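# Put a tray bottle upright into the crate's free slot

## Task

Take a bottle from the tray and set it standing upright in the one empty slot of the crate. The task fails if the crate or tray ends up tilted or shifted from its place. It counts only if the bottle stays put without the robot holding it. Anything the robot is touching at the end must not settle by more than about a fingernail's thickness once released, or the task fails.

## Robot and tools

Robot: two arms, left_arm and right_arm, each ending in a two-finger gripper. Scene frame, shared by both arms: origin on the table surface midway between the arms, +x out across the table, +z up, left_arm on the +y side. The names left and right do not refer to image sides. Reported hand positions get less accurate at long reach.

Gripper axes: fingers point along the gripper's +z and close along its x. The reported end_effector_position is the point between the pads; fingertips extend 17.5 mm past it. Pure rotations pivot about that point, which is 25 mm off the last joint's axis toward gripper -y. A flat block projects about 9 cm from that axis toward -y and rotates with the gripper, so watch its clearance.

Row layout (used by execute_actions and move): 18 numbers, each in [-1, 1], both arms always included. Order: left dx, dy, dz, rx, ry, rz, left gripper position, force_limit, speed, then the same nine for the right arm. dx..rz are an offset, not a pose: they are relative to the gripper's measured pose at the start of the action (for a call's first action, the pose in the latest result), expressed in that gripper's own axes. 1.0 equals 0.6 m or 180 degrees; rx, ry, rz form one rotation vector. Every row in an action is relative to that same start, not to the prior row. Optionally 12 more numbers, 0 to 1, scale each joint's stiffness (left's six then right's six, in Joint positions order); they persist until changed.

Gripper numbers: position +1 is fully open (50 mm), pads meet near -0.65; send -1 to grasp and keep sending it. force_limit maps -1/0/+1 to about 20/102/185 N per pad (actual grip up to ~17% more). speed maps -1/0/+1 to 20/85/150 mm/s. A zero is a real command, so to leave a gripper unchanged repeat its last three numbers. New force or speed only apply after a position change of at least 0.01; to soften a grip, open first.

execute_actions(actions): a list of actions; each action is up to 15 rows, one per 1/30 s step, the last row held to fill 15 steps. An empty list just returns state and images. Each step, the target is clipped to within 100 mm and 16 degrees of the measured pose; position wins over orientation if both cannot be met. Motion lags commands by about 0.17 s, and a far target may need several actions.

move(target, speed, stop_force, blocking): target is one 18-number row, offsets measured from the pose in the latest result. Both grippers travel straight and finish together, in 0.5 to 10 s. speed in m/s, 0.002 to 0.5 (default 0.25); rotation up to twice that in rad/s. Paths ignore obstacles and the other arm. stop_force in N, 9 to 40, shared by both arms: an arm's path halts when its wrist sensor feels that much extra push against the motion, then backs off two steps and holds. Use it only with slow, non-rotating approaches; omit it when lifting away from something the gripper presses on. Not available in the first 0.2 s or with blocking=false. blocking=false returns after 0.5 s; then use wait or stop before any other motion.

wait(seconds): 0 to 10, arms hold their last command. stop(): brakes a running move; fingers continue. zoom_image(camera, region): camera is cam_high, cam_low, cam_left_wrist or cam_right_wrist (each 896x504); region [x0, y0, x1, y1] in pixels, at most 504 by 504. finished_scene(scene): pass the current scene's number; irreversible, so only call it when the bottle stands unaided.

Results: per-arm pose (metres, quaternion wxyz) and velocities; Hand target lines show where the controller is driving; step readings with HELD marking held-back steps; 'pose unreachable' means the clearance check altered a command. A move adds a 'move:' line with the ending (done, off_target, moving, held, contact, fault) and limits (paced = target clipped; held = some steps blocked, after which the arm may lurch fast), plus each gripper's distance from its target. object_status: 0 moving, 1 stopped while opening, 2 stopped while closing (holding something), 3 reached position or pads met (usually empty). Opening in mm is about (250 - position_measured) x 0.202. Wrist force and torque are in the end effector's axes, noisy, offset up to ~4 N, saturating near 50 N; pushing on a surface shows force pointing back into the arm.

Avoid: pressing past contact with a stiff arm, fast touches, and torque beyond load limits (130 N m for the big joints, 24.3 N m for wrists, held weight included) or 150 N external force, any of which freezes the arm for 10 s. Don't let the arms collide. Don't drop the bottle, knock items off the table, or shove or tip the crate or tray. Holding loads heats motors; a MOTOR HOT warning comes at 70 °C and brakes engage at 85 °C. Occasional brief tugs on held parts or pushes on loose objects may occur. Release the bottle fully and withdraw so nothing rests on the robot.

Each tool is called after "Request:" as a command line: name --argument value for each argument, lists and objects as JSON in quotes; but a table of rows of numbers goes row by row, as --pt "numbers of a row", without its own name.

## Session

Request:
execute_actions --actions '[]'

Scene clock: 0.00 s.
left_arm: end_effector_position=(+0.2990, +0.4435, +0.3622) position_measured=3 object_status=3 end_effector_quat_wxyz=(-0.495, +0.753, +0.434, -0.019) end_effector_velocity=(-0.000, +0.000, -0.000) end_effector_angular_velocity=(+0.001, +0.000, +0.001) | right_arm: end_effector_position=(+0.4472, -0.5730, +0.1617) position_measured=3 object_status=3 end_effector_quat_wxyz=(+0.365, +0.037, +0.844, +0.391) end_effector_velocity=(-0.001, +0.000, -0.001) end_effector_angular_velocity=(+0.000, +0.001, +0.001)
Joint positions: left_arm=[-0.613 -1.537  1.592 -0.63  -1.215 -0.264] | right_arm=[ 2.315 -1.702 -2.344 -0.463  2.689 -2.054]
Joint velocities: left_arm=[ 0.001  0.     0.     0.     0.    -0.   ] | right_arm=[-0.    -0.    -0.002  0.    -0.    -0.001]
Joint torques (N m, as the arm reports them, + toward a larger angle): no reading
Wrist force (N, on the end effector, along its own x y z axes, offset not removed): no reading
Wrist torque (N m, same axes, about the end effector's origin, offset not removed): no reading
Hand target (left_arm): +0.299, +0.444, +0.362; -0.495, +0.753, +0.434, -0.019
Hand target (right_arm): +0.447, -0.573, +0.162; +0.365, +0.037, +0.844, +0.391
Joint stiffness scale: left_arm=[1. 1. 1. 1. 1. 1.] | right_arm=[1. 1. 1. 1. 1. 1.]

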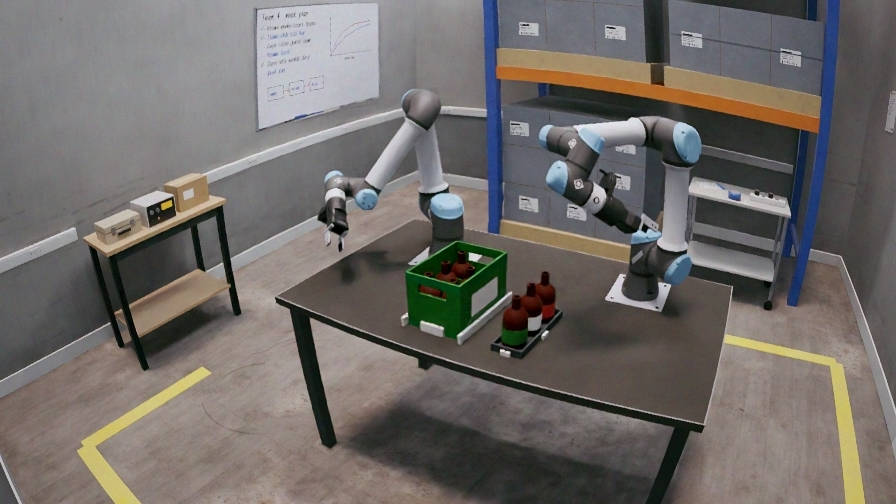

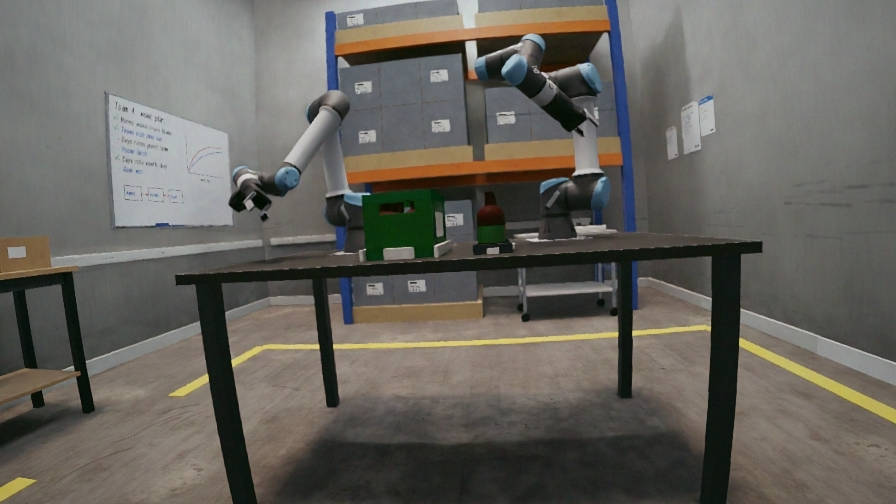

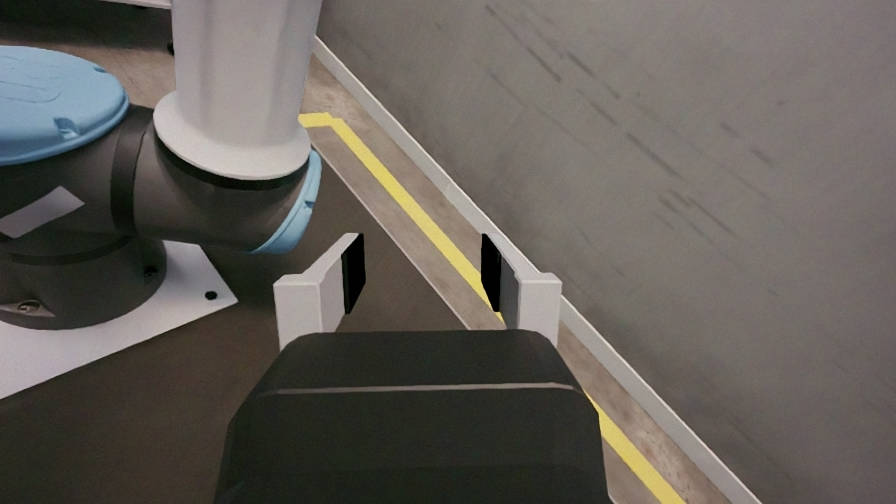

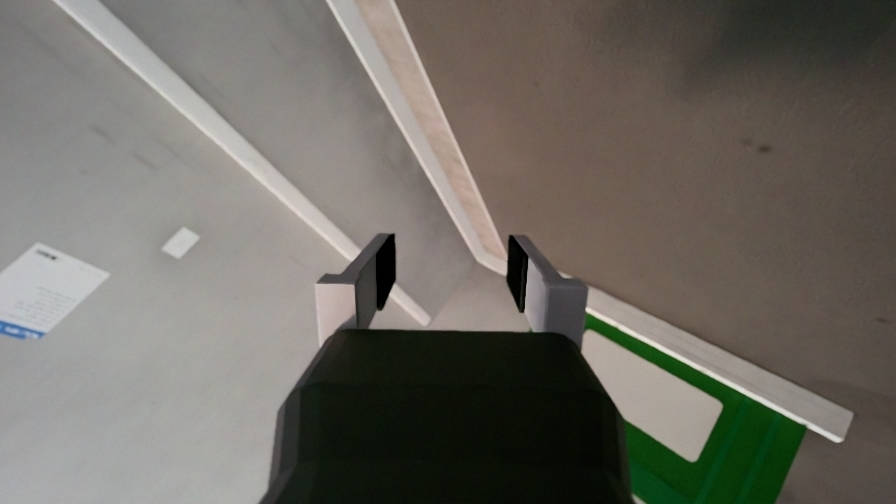

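Request:
move --target '[-0.333,0.347,-0.331,-0.015,-0.392,-0.597,1,-0.5,1,0,0,0,0,0,0,1,0,0]' --speed 0.5

Scene clock: 5.93 s.
left_arm: end_effector_position=(+0.3981, +0.1365, +0.2255) position_measured=3 object_status=3 end_effector_quat_wxyz=(-0.001, +0.000, +1.000, -0.000) end_effector_velocity=(+0.002, +0.001, -0.001) end_effector_angular_velocity=(+0.004, -0.008, +0.010) | right_arm: end_effector_position=(+0.4472, -0.5730, +0.1617) position_measured=3 object_status=3 end_effector_quat_wxyz=(+0.365, +0.037, +0.844, +0.391) end_effector_velocity=(-0.000, +0.000, -0.000) end_effector_angular_velocity=(-0.001, -0.000, +0.000)
Joint positions: left_arm=[-0.805 -1.637  1.864 -1.797 -1.572 -2.356] | right_arm=[ 2.315 -1.702 -2.344 -0.463  2.689 -2.054]
Joint velocities: left_arm=[-0.001  0.     0.002 -0.004  0.009 -0.011] | right_arm=[-0.     0.    -0.     0.    -0.    -0.001]
Joint torques (N m, as the arm reports them, + toward a larger angle): left_arm=[ -0.53 -23.24 -20.37  -3.7   -0.14  -0.36] | right_arm=[ 0.81 27.03 18.12  3.03  2.16  0.03]
Wrist force (N, on the end effector, along its own x y z axes, offset not removed): left_arm=[-0.1 1.8 0.5] | right_arm=[1.8 0.0 0.9]
Wrist torque (N m, same axes, about the end effector's origin, offset not removed): left_arm=[0.41 0.18 -0.02] | right_arm=[0.24 -0.34 0.14]
Hand target (left_arm): +0.397, +0.137, +0.225; -0.000, +0.000, +1.000, +0.000
Hand target (right_arm): +0.447, -0.573, +0.162; +0.365, +0.037, +0.844, +0.391
Off the commanded pose (left_arm): 0.001 m, 0 deg.
Off the commanded pose (right_arm): 0.000 m, 0 deg.
Joint stiffness scale: left_arm=[1. 1. 1. 1. 1. 1.] | right_arm=[1. 1. 1. 1. 1. 1.]
move: done

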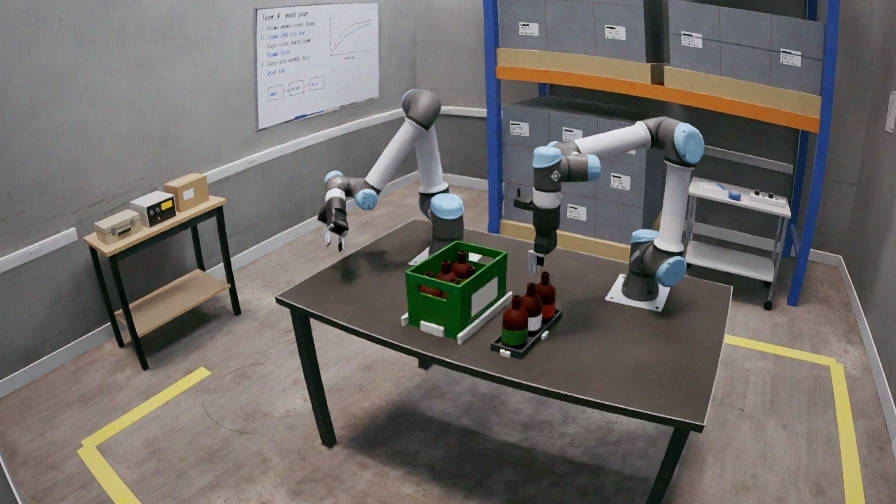

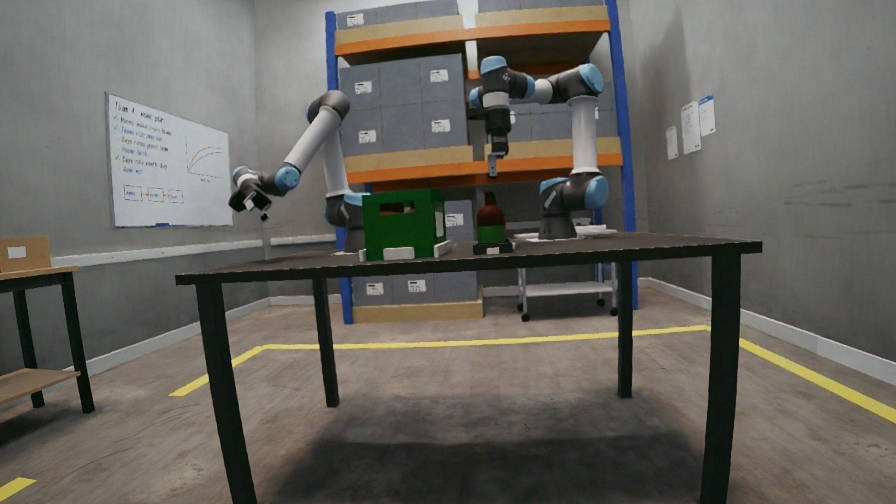

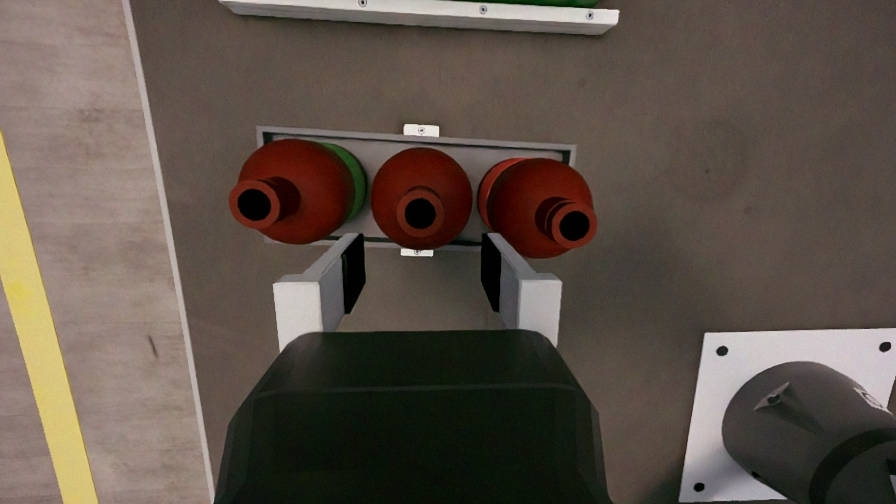

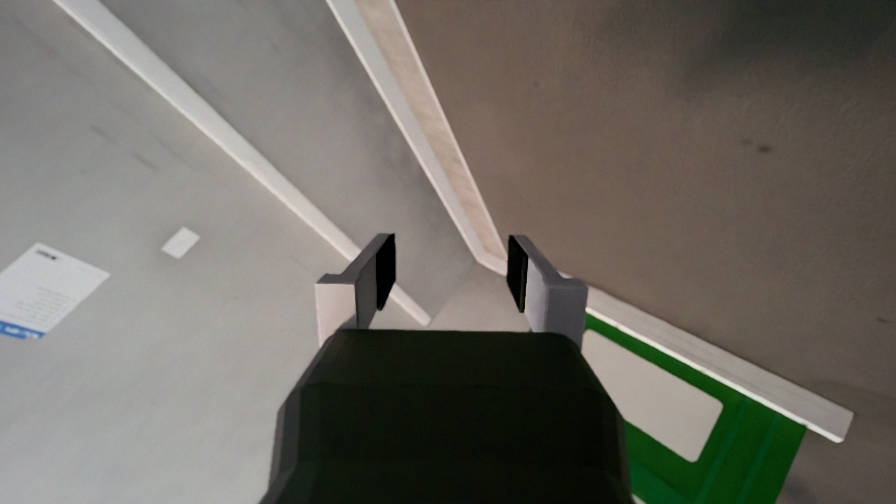

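Empty slot seems the near-base, +y one.

Request:
move --target '[0,-0.019,0.136,0,0,0,1,-0.5,1,0,0,0,0,0,0,1,0,0]' --speed 0.12

Request:
move --target '[0,0,0,0,0,0,-1,-0.5,0,0,0,0,0,0,0,1,0,0]'

Request:
move --target '[0,0,-0.33,0,0,0,-1,-0.5,0,0,0,0,0,0,0,1,0,0]'

Request:
move --target '[0.15,-0.32,0,0,0,0,-1,-0.5,0,0,0,0,0,0,0,1,0,0]'

Scene clock: 11.57 s.
left_arm: end_effector_position=(+0.3993, +0.1253, +0.1461) position_measured=3 object_status=3 end_effector_quat_wxyz=(+0.001, -0.000, +1.000, -0.001) end_effector_velocity=(+0.001, -0.002, +0.001) end_effector_angular_velocity=(-0.005, -0.005, +0.000) | right_arm: end_effector_position=(+0.4472, -0.5730, +0.1617) position_measured=3 object_status=3 end_effector_quat_wxyz=(+0.365, +0.037, +0.844, +0.391) end_effector_velocity=(-0.000, +0.000, -0.000) end_effector_angular_velocity=(+0.000, +0.001, +0.000)
Joint positions: left_arm=[-0.821 -1.557  2.003 -2.019 -1.572 -2.373] | right_arm=[ 2.315 -1.702 -2.344 -0.463  2.689 -2.054]
Joint velocities: left_arm=[-0.     0.    -0.    -0.008 -0.    -0.001] | right_arm=[-0.    -0.    -0.001 -0.    -0.    -0.001]
Joint torques (N m, as the arm reports them, + toward a larger angle): left_arm=[ -0.15 -21.55 -19.23  -4.01  -0.42  -0.41] | right_arm=[ 0.12 26.64 18.8   3.06  2.14 -0.14]
Wrist force (N, on the end effector, along its own x y z axes, offset not removed): left_arm=[0.6 2.5 0.1] | right_arm=[0.6 -0.6 1.1]
Wrist torque (N m, same axes, about the end effector's origin, offset not removed): left_arm=[0.57 -0.02 0.05] | right_arm=[0.13 -0.16 0.09]
Hand target (left_arm): +0.398, +0.125, +0.144; -0.001, +0.000, +1.000, -0.000
Hand target (right_arm): +0.447, -0.573, +0.162; +0.365, +0.037, +0.844, +0.391
Off the commanded pose (left_arm): 0.003 m, 0 deg.
Off the commanded pose (right_arm): 0.000 m, 0 deg.
Joint stiffness scale: left_arm=[1. 1. 1. 1. 1. 1.] | right_arm=[1. 1. 1. 1. 1. 1.]
move: done

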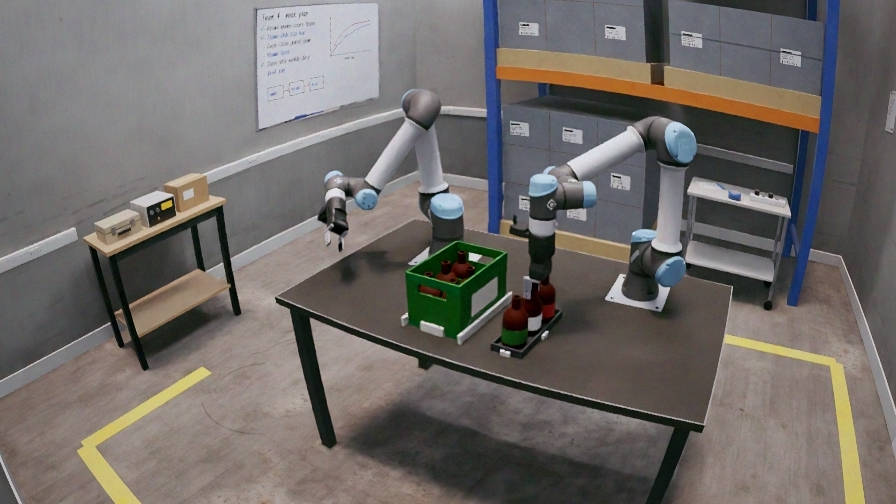

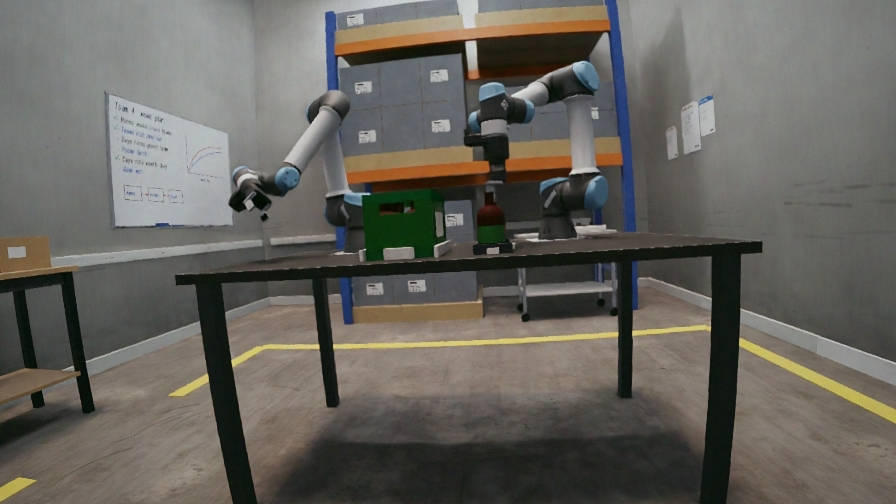

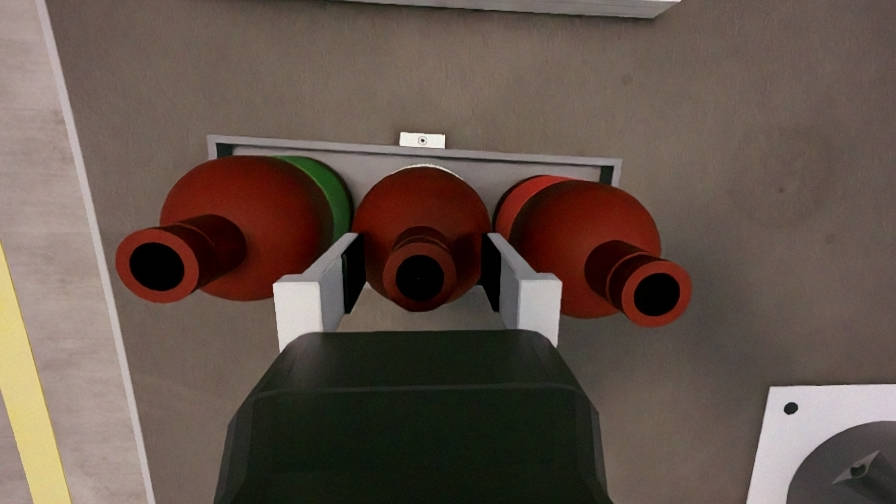

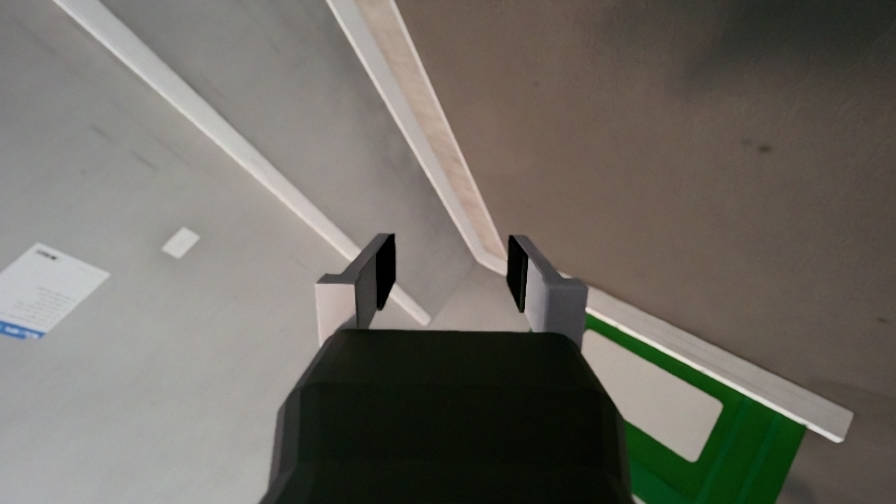

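Scene clock: 12.10 s.
left_arm: end_effector_position=(+0.3993, +0.1252, +0.1461) position_measured=128 object_status=2 end_effector_quat_wxyz=(+0.001, -0.000, +1.000, -0.001) end_effector_velocity=(+0.000, +0.001, -0.000) end_effector_angular_velocity=(+0.001, +0.000, +0.001) | right_arm: end_effector_position=(+0.4472, -0.5730, +0.1617) position_measured=3 object_status=3 end_effector_quat_wxyz=(+0.365, +0.037, +0.844, +0.391) end_effector_velocity=(+0.000, -0.000, +0.000) end_effector_angular_velocity=(-0.001, +0.000, -0.000)
Joint positions: left_arm=[-0.821 -1.557  2.003 -2.019 -1.572 -2.373] | right_arm=[ 2.315 -1.702 -2.344 -0.463  2.689 -2.054]
Joint velocities: left_arm=[ 0.001  0.001 -0.     0.     0.     0.   ] | right_arm=[-0.     0.     0.     0.    -0.001  0.   ]
Joint torques (N m, as the arm reports them, + toward a larger angle): left_arm=[  1.19 -22.25 -22.42  -2.93   0.02  -0.01] | right_arm=[ 0.53 27.25 19.04  3.04  2.22 -0.04]
Wrist force (N, on the end effector, along its own x y z axes, offset not removed): left_arm=[0.1 2.2 1.2] | right_arm=[0.8 -0.3 0.0]
Wrist torque (N m, same axes, about the end effector's origin, offset not removed): left_arm=[0.51 0.17 0.01] | right_arm=[0.07 -0.25 0.08]
Hand target (left_arm): +0.399, +0.125, +0.146; +0.001, -0.000, +1.000, -0.001
Hand target (right_arm): +0.447, -0.573, +0.162; +0.365, +0.037, +0.844, +0.391
Off the commanded pose (left_arm): 0.000 m, 0 deg.
Off the commanded pose (right_arm): 0.000 m, 0 deg.
Joint stiffness scale: left_arm=[1. 1. 1. 1. 1. 1.] | right_arm=[1. 1. 1. 1. 1. 1.]
move: done

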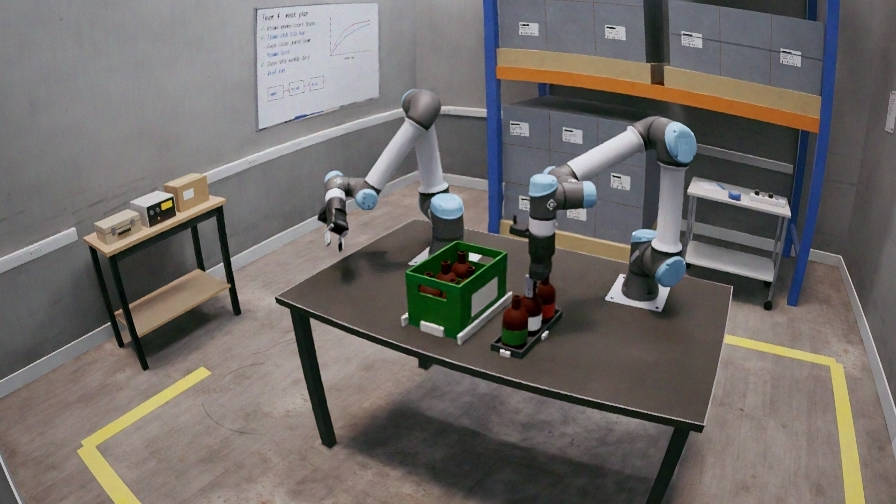

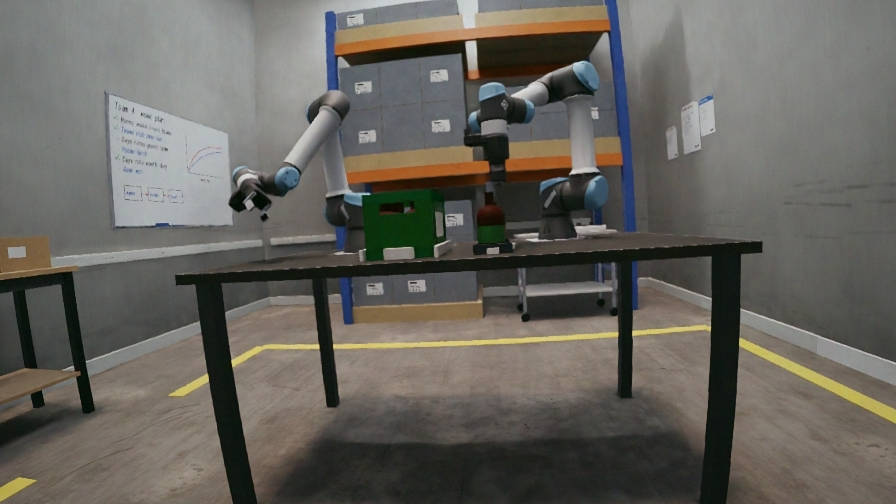

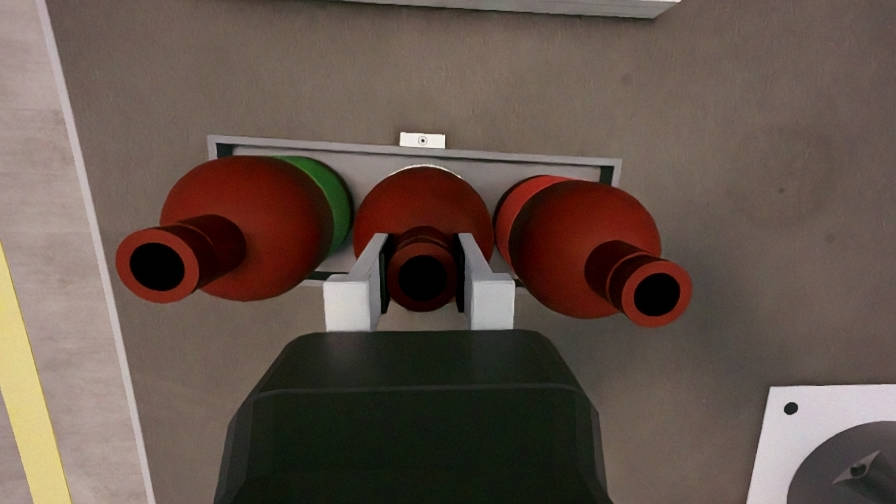

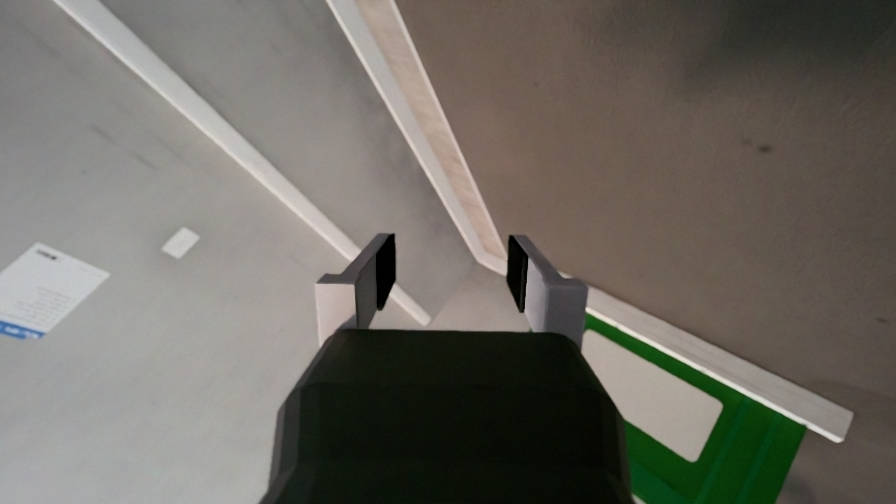

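Scene clock: 13.60 s.
left_arm: end_effector_position=(+0.3984, +0.1262, +0.3428) position_measured=128 object_status=2 end_effector_quat_wxyz=(+0.000, -0.000, +1.000, -0.001) end_effector_velocity=(-0.001, -0.000, +0.002) end_effector_angular_velocity=(-0.001, +0.000, -0.000) | right_arm: end_effector_position=(+0.4472, -0.5730, +0.1617) position_measured=3 object_status=3 end_effector_quat_wxyz=(+0.365, +0.037, +0.844, +0.391) end_effector_velocity=(+0.000, -0.000, +0.000) end_effector_angular_velocity=(-0.001, -0.000, +0.000)
Joint positions: left_arm=[-0.821 -1.647  1.573 -1.498 -1.572 -2.373] | right_arm=[ 2.315 -1.702 -2.344 -0.463  2.689 -2.054]
Joint velocities: left_arm=[-0.001 -0.    -0.006  0.006 -0.001 -0.   ] | right_arm=[ 0.     0.     0.001 -0.001 -0.    -0.   ]
Joint torques (N m, as the arm reports them, + toward a larger angle): left_arm=[  1.32 -21.68 -28.79  -3.14  -0.06  -0.23] | right_arm=[ 0.45 27.08 18.3   2.97  2.19 -0.07]
Wrist force (N, on the end effector, along its own x y z axes, offset not removed): left_arm=[-0.9 2.8 3.6] | right_arm=[1.0 -0.6 0.9]
Wrist torque (N m, same axes, about the end effector's origin, offset not removed): left_arm=[0.55 0.30 0.16] | right_arm=[0.04 -0.20 0.15]
Hand target (left_arm): +0.399, +0.125, +0.344; +0.001, -0.000, +1.000, -0.001
Hand target (right_arm): +0.447, -0.573, +0.162; +0.365, +0.037, +0.844, +0.391
Off the commanded pose (left_arm): 0.002 m, 0 deg.
Off the commanded pose (right_arm): 0.000 m, 0 deg.
Joint stiffness scale: left_arm=[1. 1. 1. 1. 1. 1.] | right_arm=[1. 1. 1. 1. 1. 1.]
move: done

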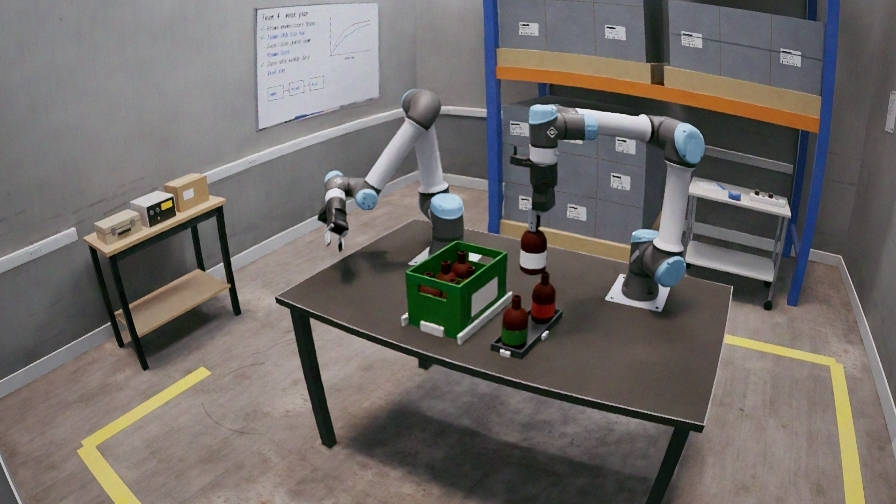

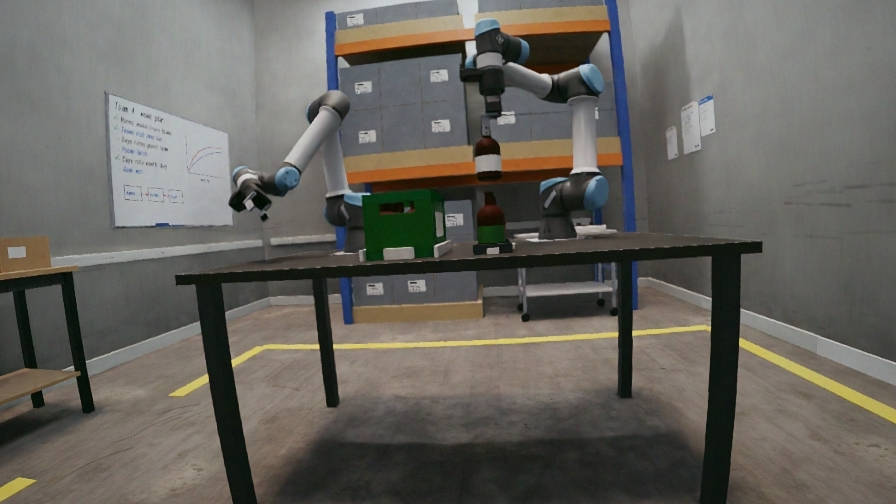

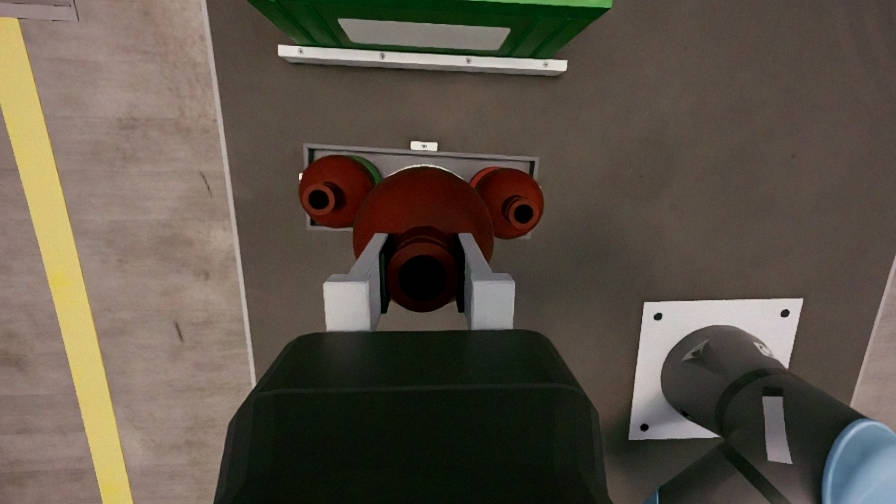

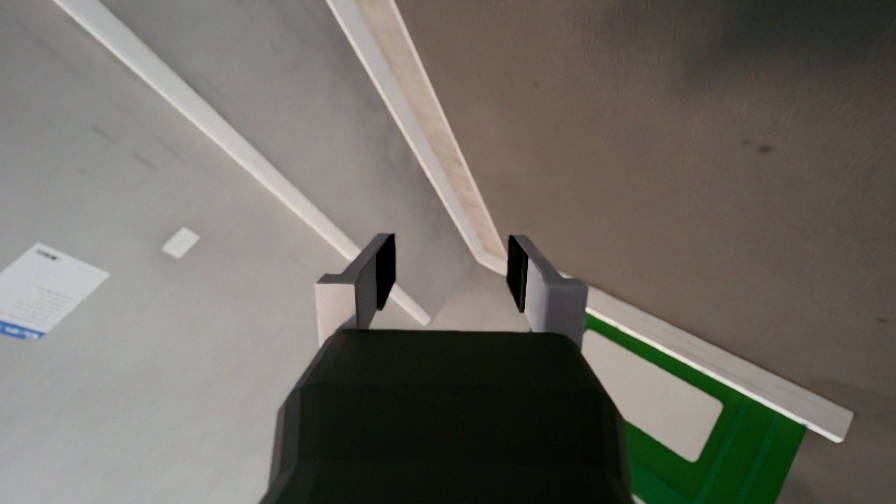

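Scene clock: 15.07 s.
left_arm: end_effector_position=(+0.3081, -0.0645, +0.3421) position_measured=128 object_status=2 end_effector_quat_wxyz=(-0.000, -0.000, +1.000, -0.000) end_effector_velocity=(+0.001, +0.000, +0.002) end_effector_angular_velocity=(-0.000, -0.002, +0.006) | right_arm: end_effector_position=(+0.4472, -0.5730, +0.1617) position_measured=3 object_status=3 end_effector_quat_wxyz=(+0.365, +0.037, +0.844, +0.391) end_effector_velocity=(-0.000, +0.000, -0.001) end_effector_angular_velocity=(+0.000, +0.001, +0.000)
Joint positions: left_arm=[-1.192 -1.502  1.43  -1.499 -1.571 -2.744] | right_arm=[ 2.315 -1.702 -2.344 -0.463  2.689 -2.054]
Joint velocities: left_arm=[ 0.    -0.001 -0.004  0.004  0.002 -0.006] | right_arm=[ 0.    -0.    -0.001 -0.001 -0.    -0.001]
Joint torques (N m, as the arm reports them, + toward a larger angle): left_arm=[ -0.3  -26.56 -28.97  -3.21   0.2   -0.51] | right_arm=[-0.15 27.69 19.15  3.15  2.24 -0.14]
Wrist force (N, on the end effector, along its own x y z axes, offset not removed): left_arm=[-0.6 2.7 3.4] | right_arm=[0.8 -0.8 0.2]
Wrist torque (N m, same axes, about the end effector's origin, offset not removed): left_arm=[0.57 0.24 0.08] | right_arm=[0.03 -0.17 0.22]
Hand target (left_arm): +0.308, -0.066, +0.343; +0.000, -0.000, +1.000, -0.000
Hand target (right_arm): +0.447, -0.573, +0.162; +0.365, +0.037, +0.844, +0.391
Off the commanded pose (left_arm): 0.002 m, 0 deg.
Off the commanded pose (right_arm): 0.000 m, 0 deg.
Joint stiffness scale: left_arm=[1. 1. 1. 1. 1. 1.] | right_arm=[1. 1. 1. 1. 1. 1.]
move: done

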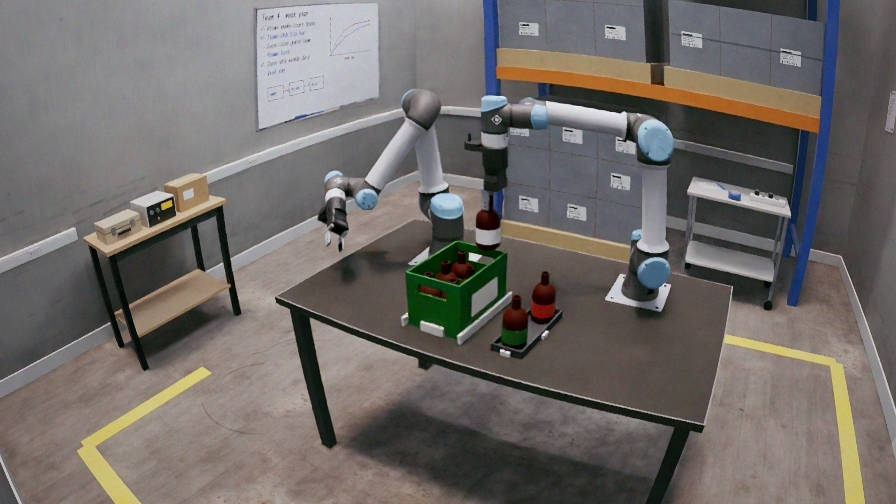

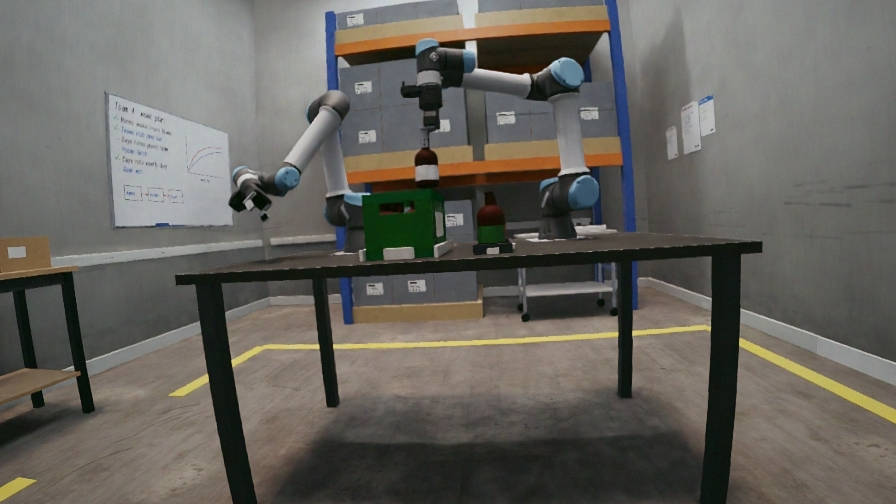

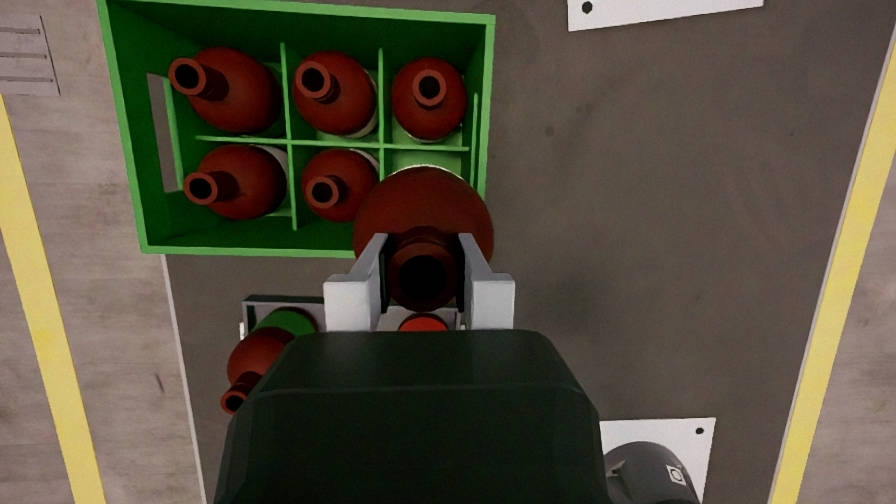

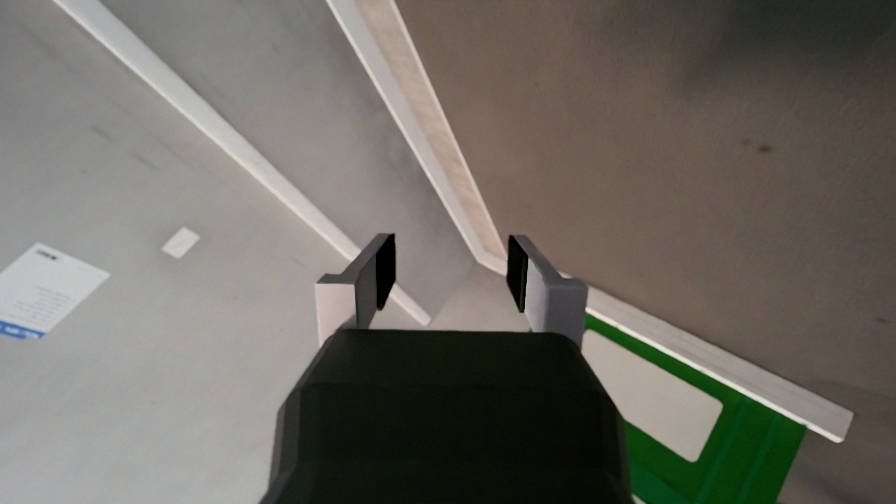

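Request:
move --target '[0.004,-0.009,0.327,0,0,0,-1,-0.5,0,0,0,0,0,0,0,1,0,0]' --speed 0.06 --stop_force 10

Scene clock: 21.63 s.
left_arm: end_effector_position=(+0.3074, -0.0703, +0.1491) position_measured=128 object_status=2 end_effector_quat_wxyz=(+0.001, -0.001, +1.000, -0.002) end_effector_velocity=(+0.000, -0.001, -0.001) end_effector_angular_velocity=(-0.004, -0.002, -0.000) | right_arm: end_effector_position=(+0.4472, -0.5730, +0.1617) position_measured=3 object_status=3 end_effector_quat_wxyz=(+0.365, +0.037, +0.844, +0.391) end_effector_velocity=(+0.000, +0.000, -0.000) end_effector_angular_velocity=(-0.001, -0.001, +0.001)
Joint positions: left_arm=[-1.198 -1.415  1.839 -1.999 -1.571 -2.751] | right_arm=[ 2.315 -1.702 -2.344 -0.463  2.689 -2.054]
Joint velocities: left_arm=[-0.001  0.001  0.003 -0.009  0.    -0.001] | right_arm=[ 0.    -0.    -0.     0.     0.    -0.002]
Joint torques (N m, as the arm reports them, + toward a larger angle): left_arm=[ -0.98 -27.13 -19.05  -4.04  -0.14  -0.44] | right_arm=[-0.02 27.98 18.71  3.15  2.29  0.04]
Wrist force (N, on the end effector, along its own x y z axes, offset not removed): left_arm=[-0.5 2.6 -0.4] | right_arm=[0.5 0.0 -0.1]
Wrist torque (N m, same axes, about the end effector's origin, offset not removed): left_arm=[0.34 0.49 0.10] | right_arm=[0.15 -0.17 0.12]
Hand target (left_arm): +0.306, -0.070, +0.146; -0.000, -0.000, +1.000, -0.000
Hand target (right_arm): +0.447, -0.573, +0.162; +0.365, +0.037, +0.844, +0.391
Off the commanded pose (left_arm): 0.004 m, 0 deg.
Off the commanded pose (right_arm): 0.000 m, 0 deg.
Joint stiffness scale: left_arm=[1. 1. 1. 1. 1. 1.] | right_arm=[1. 1. 1. 1. 1. 1.]
move: off_target (left_arm)

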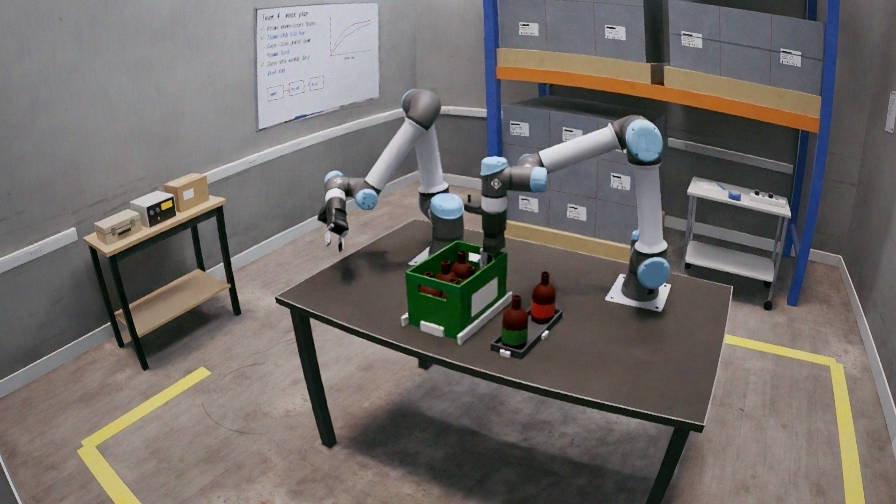

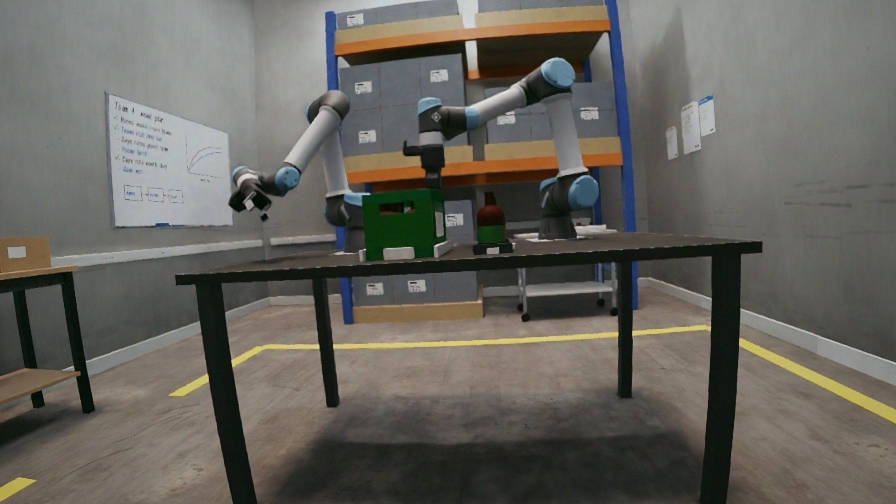

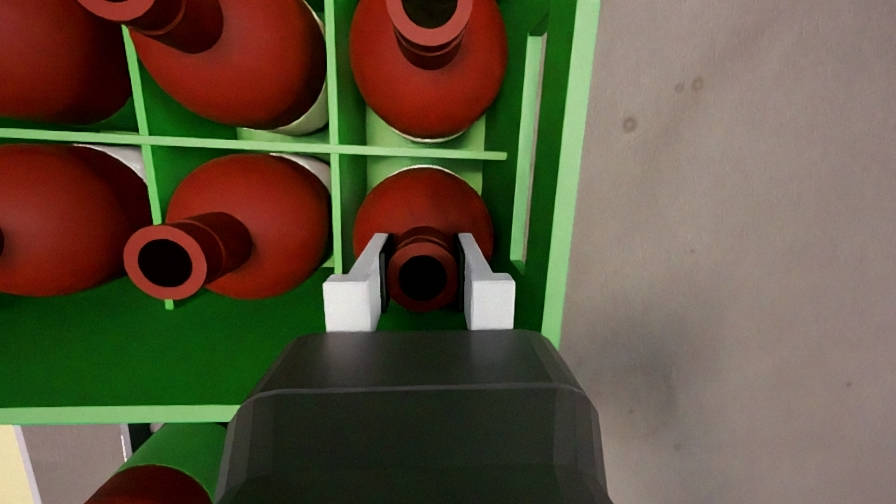

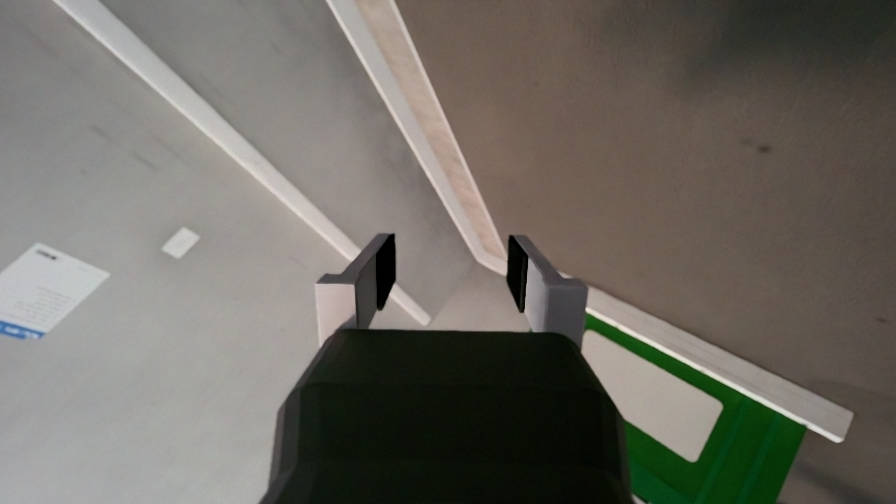

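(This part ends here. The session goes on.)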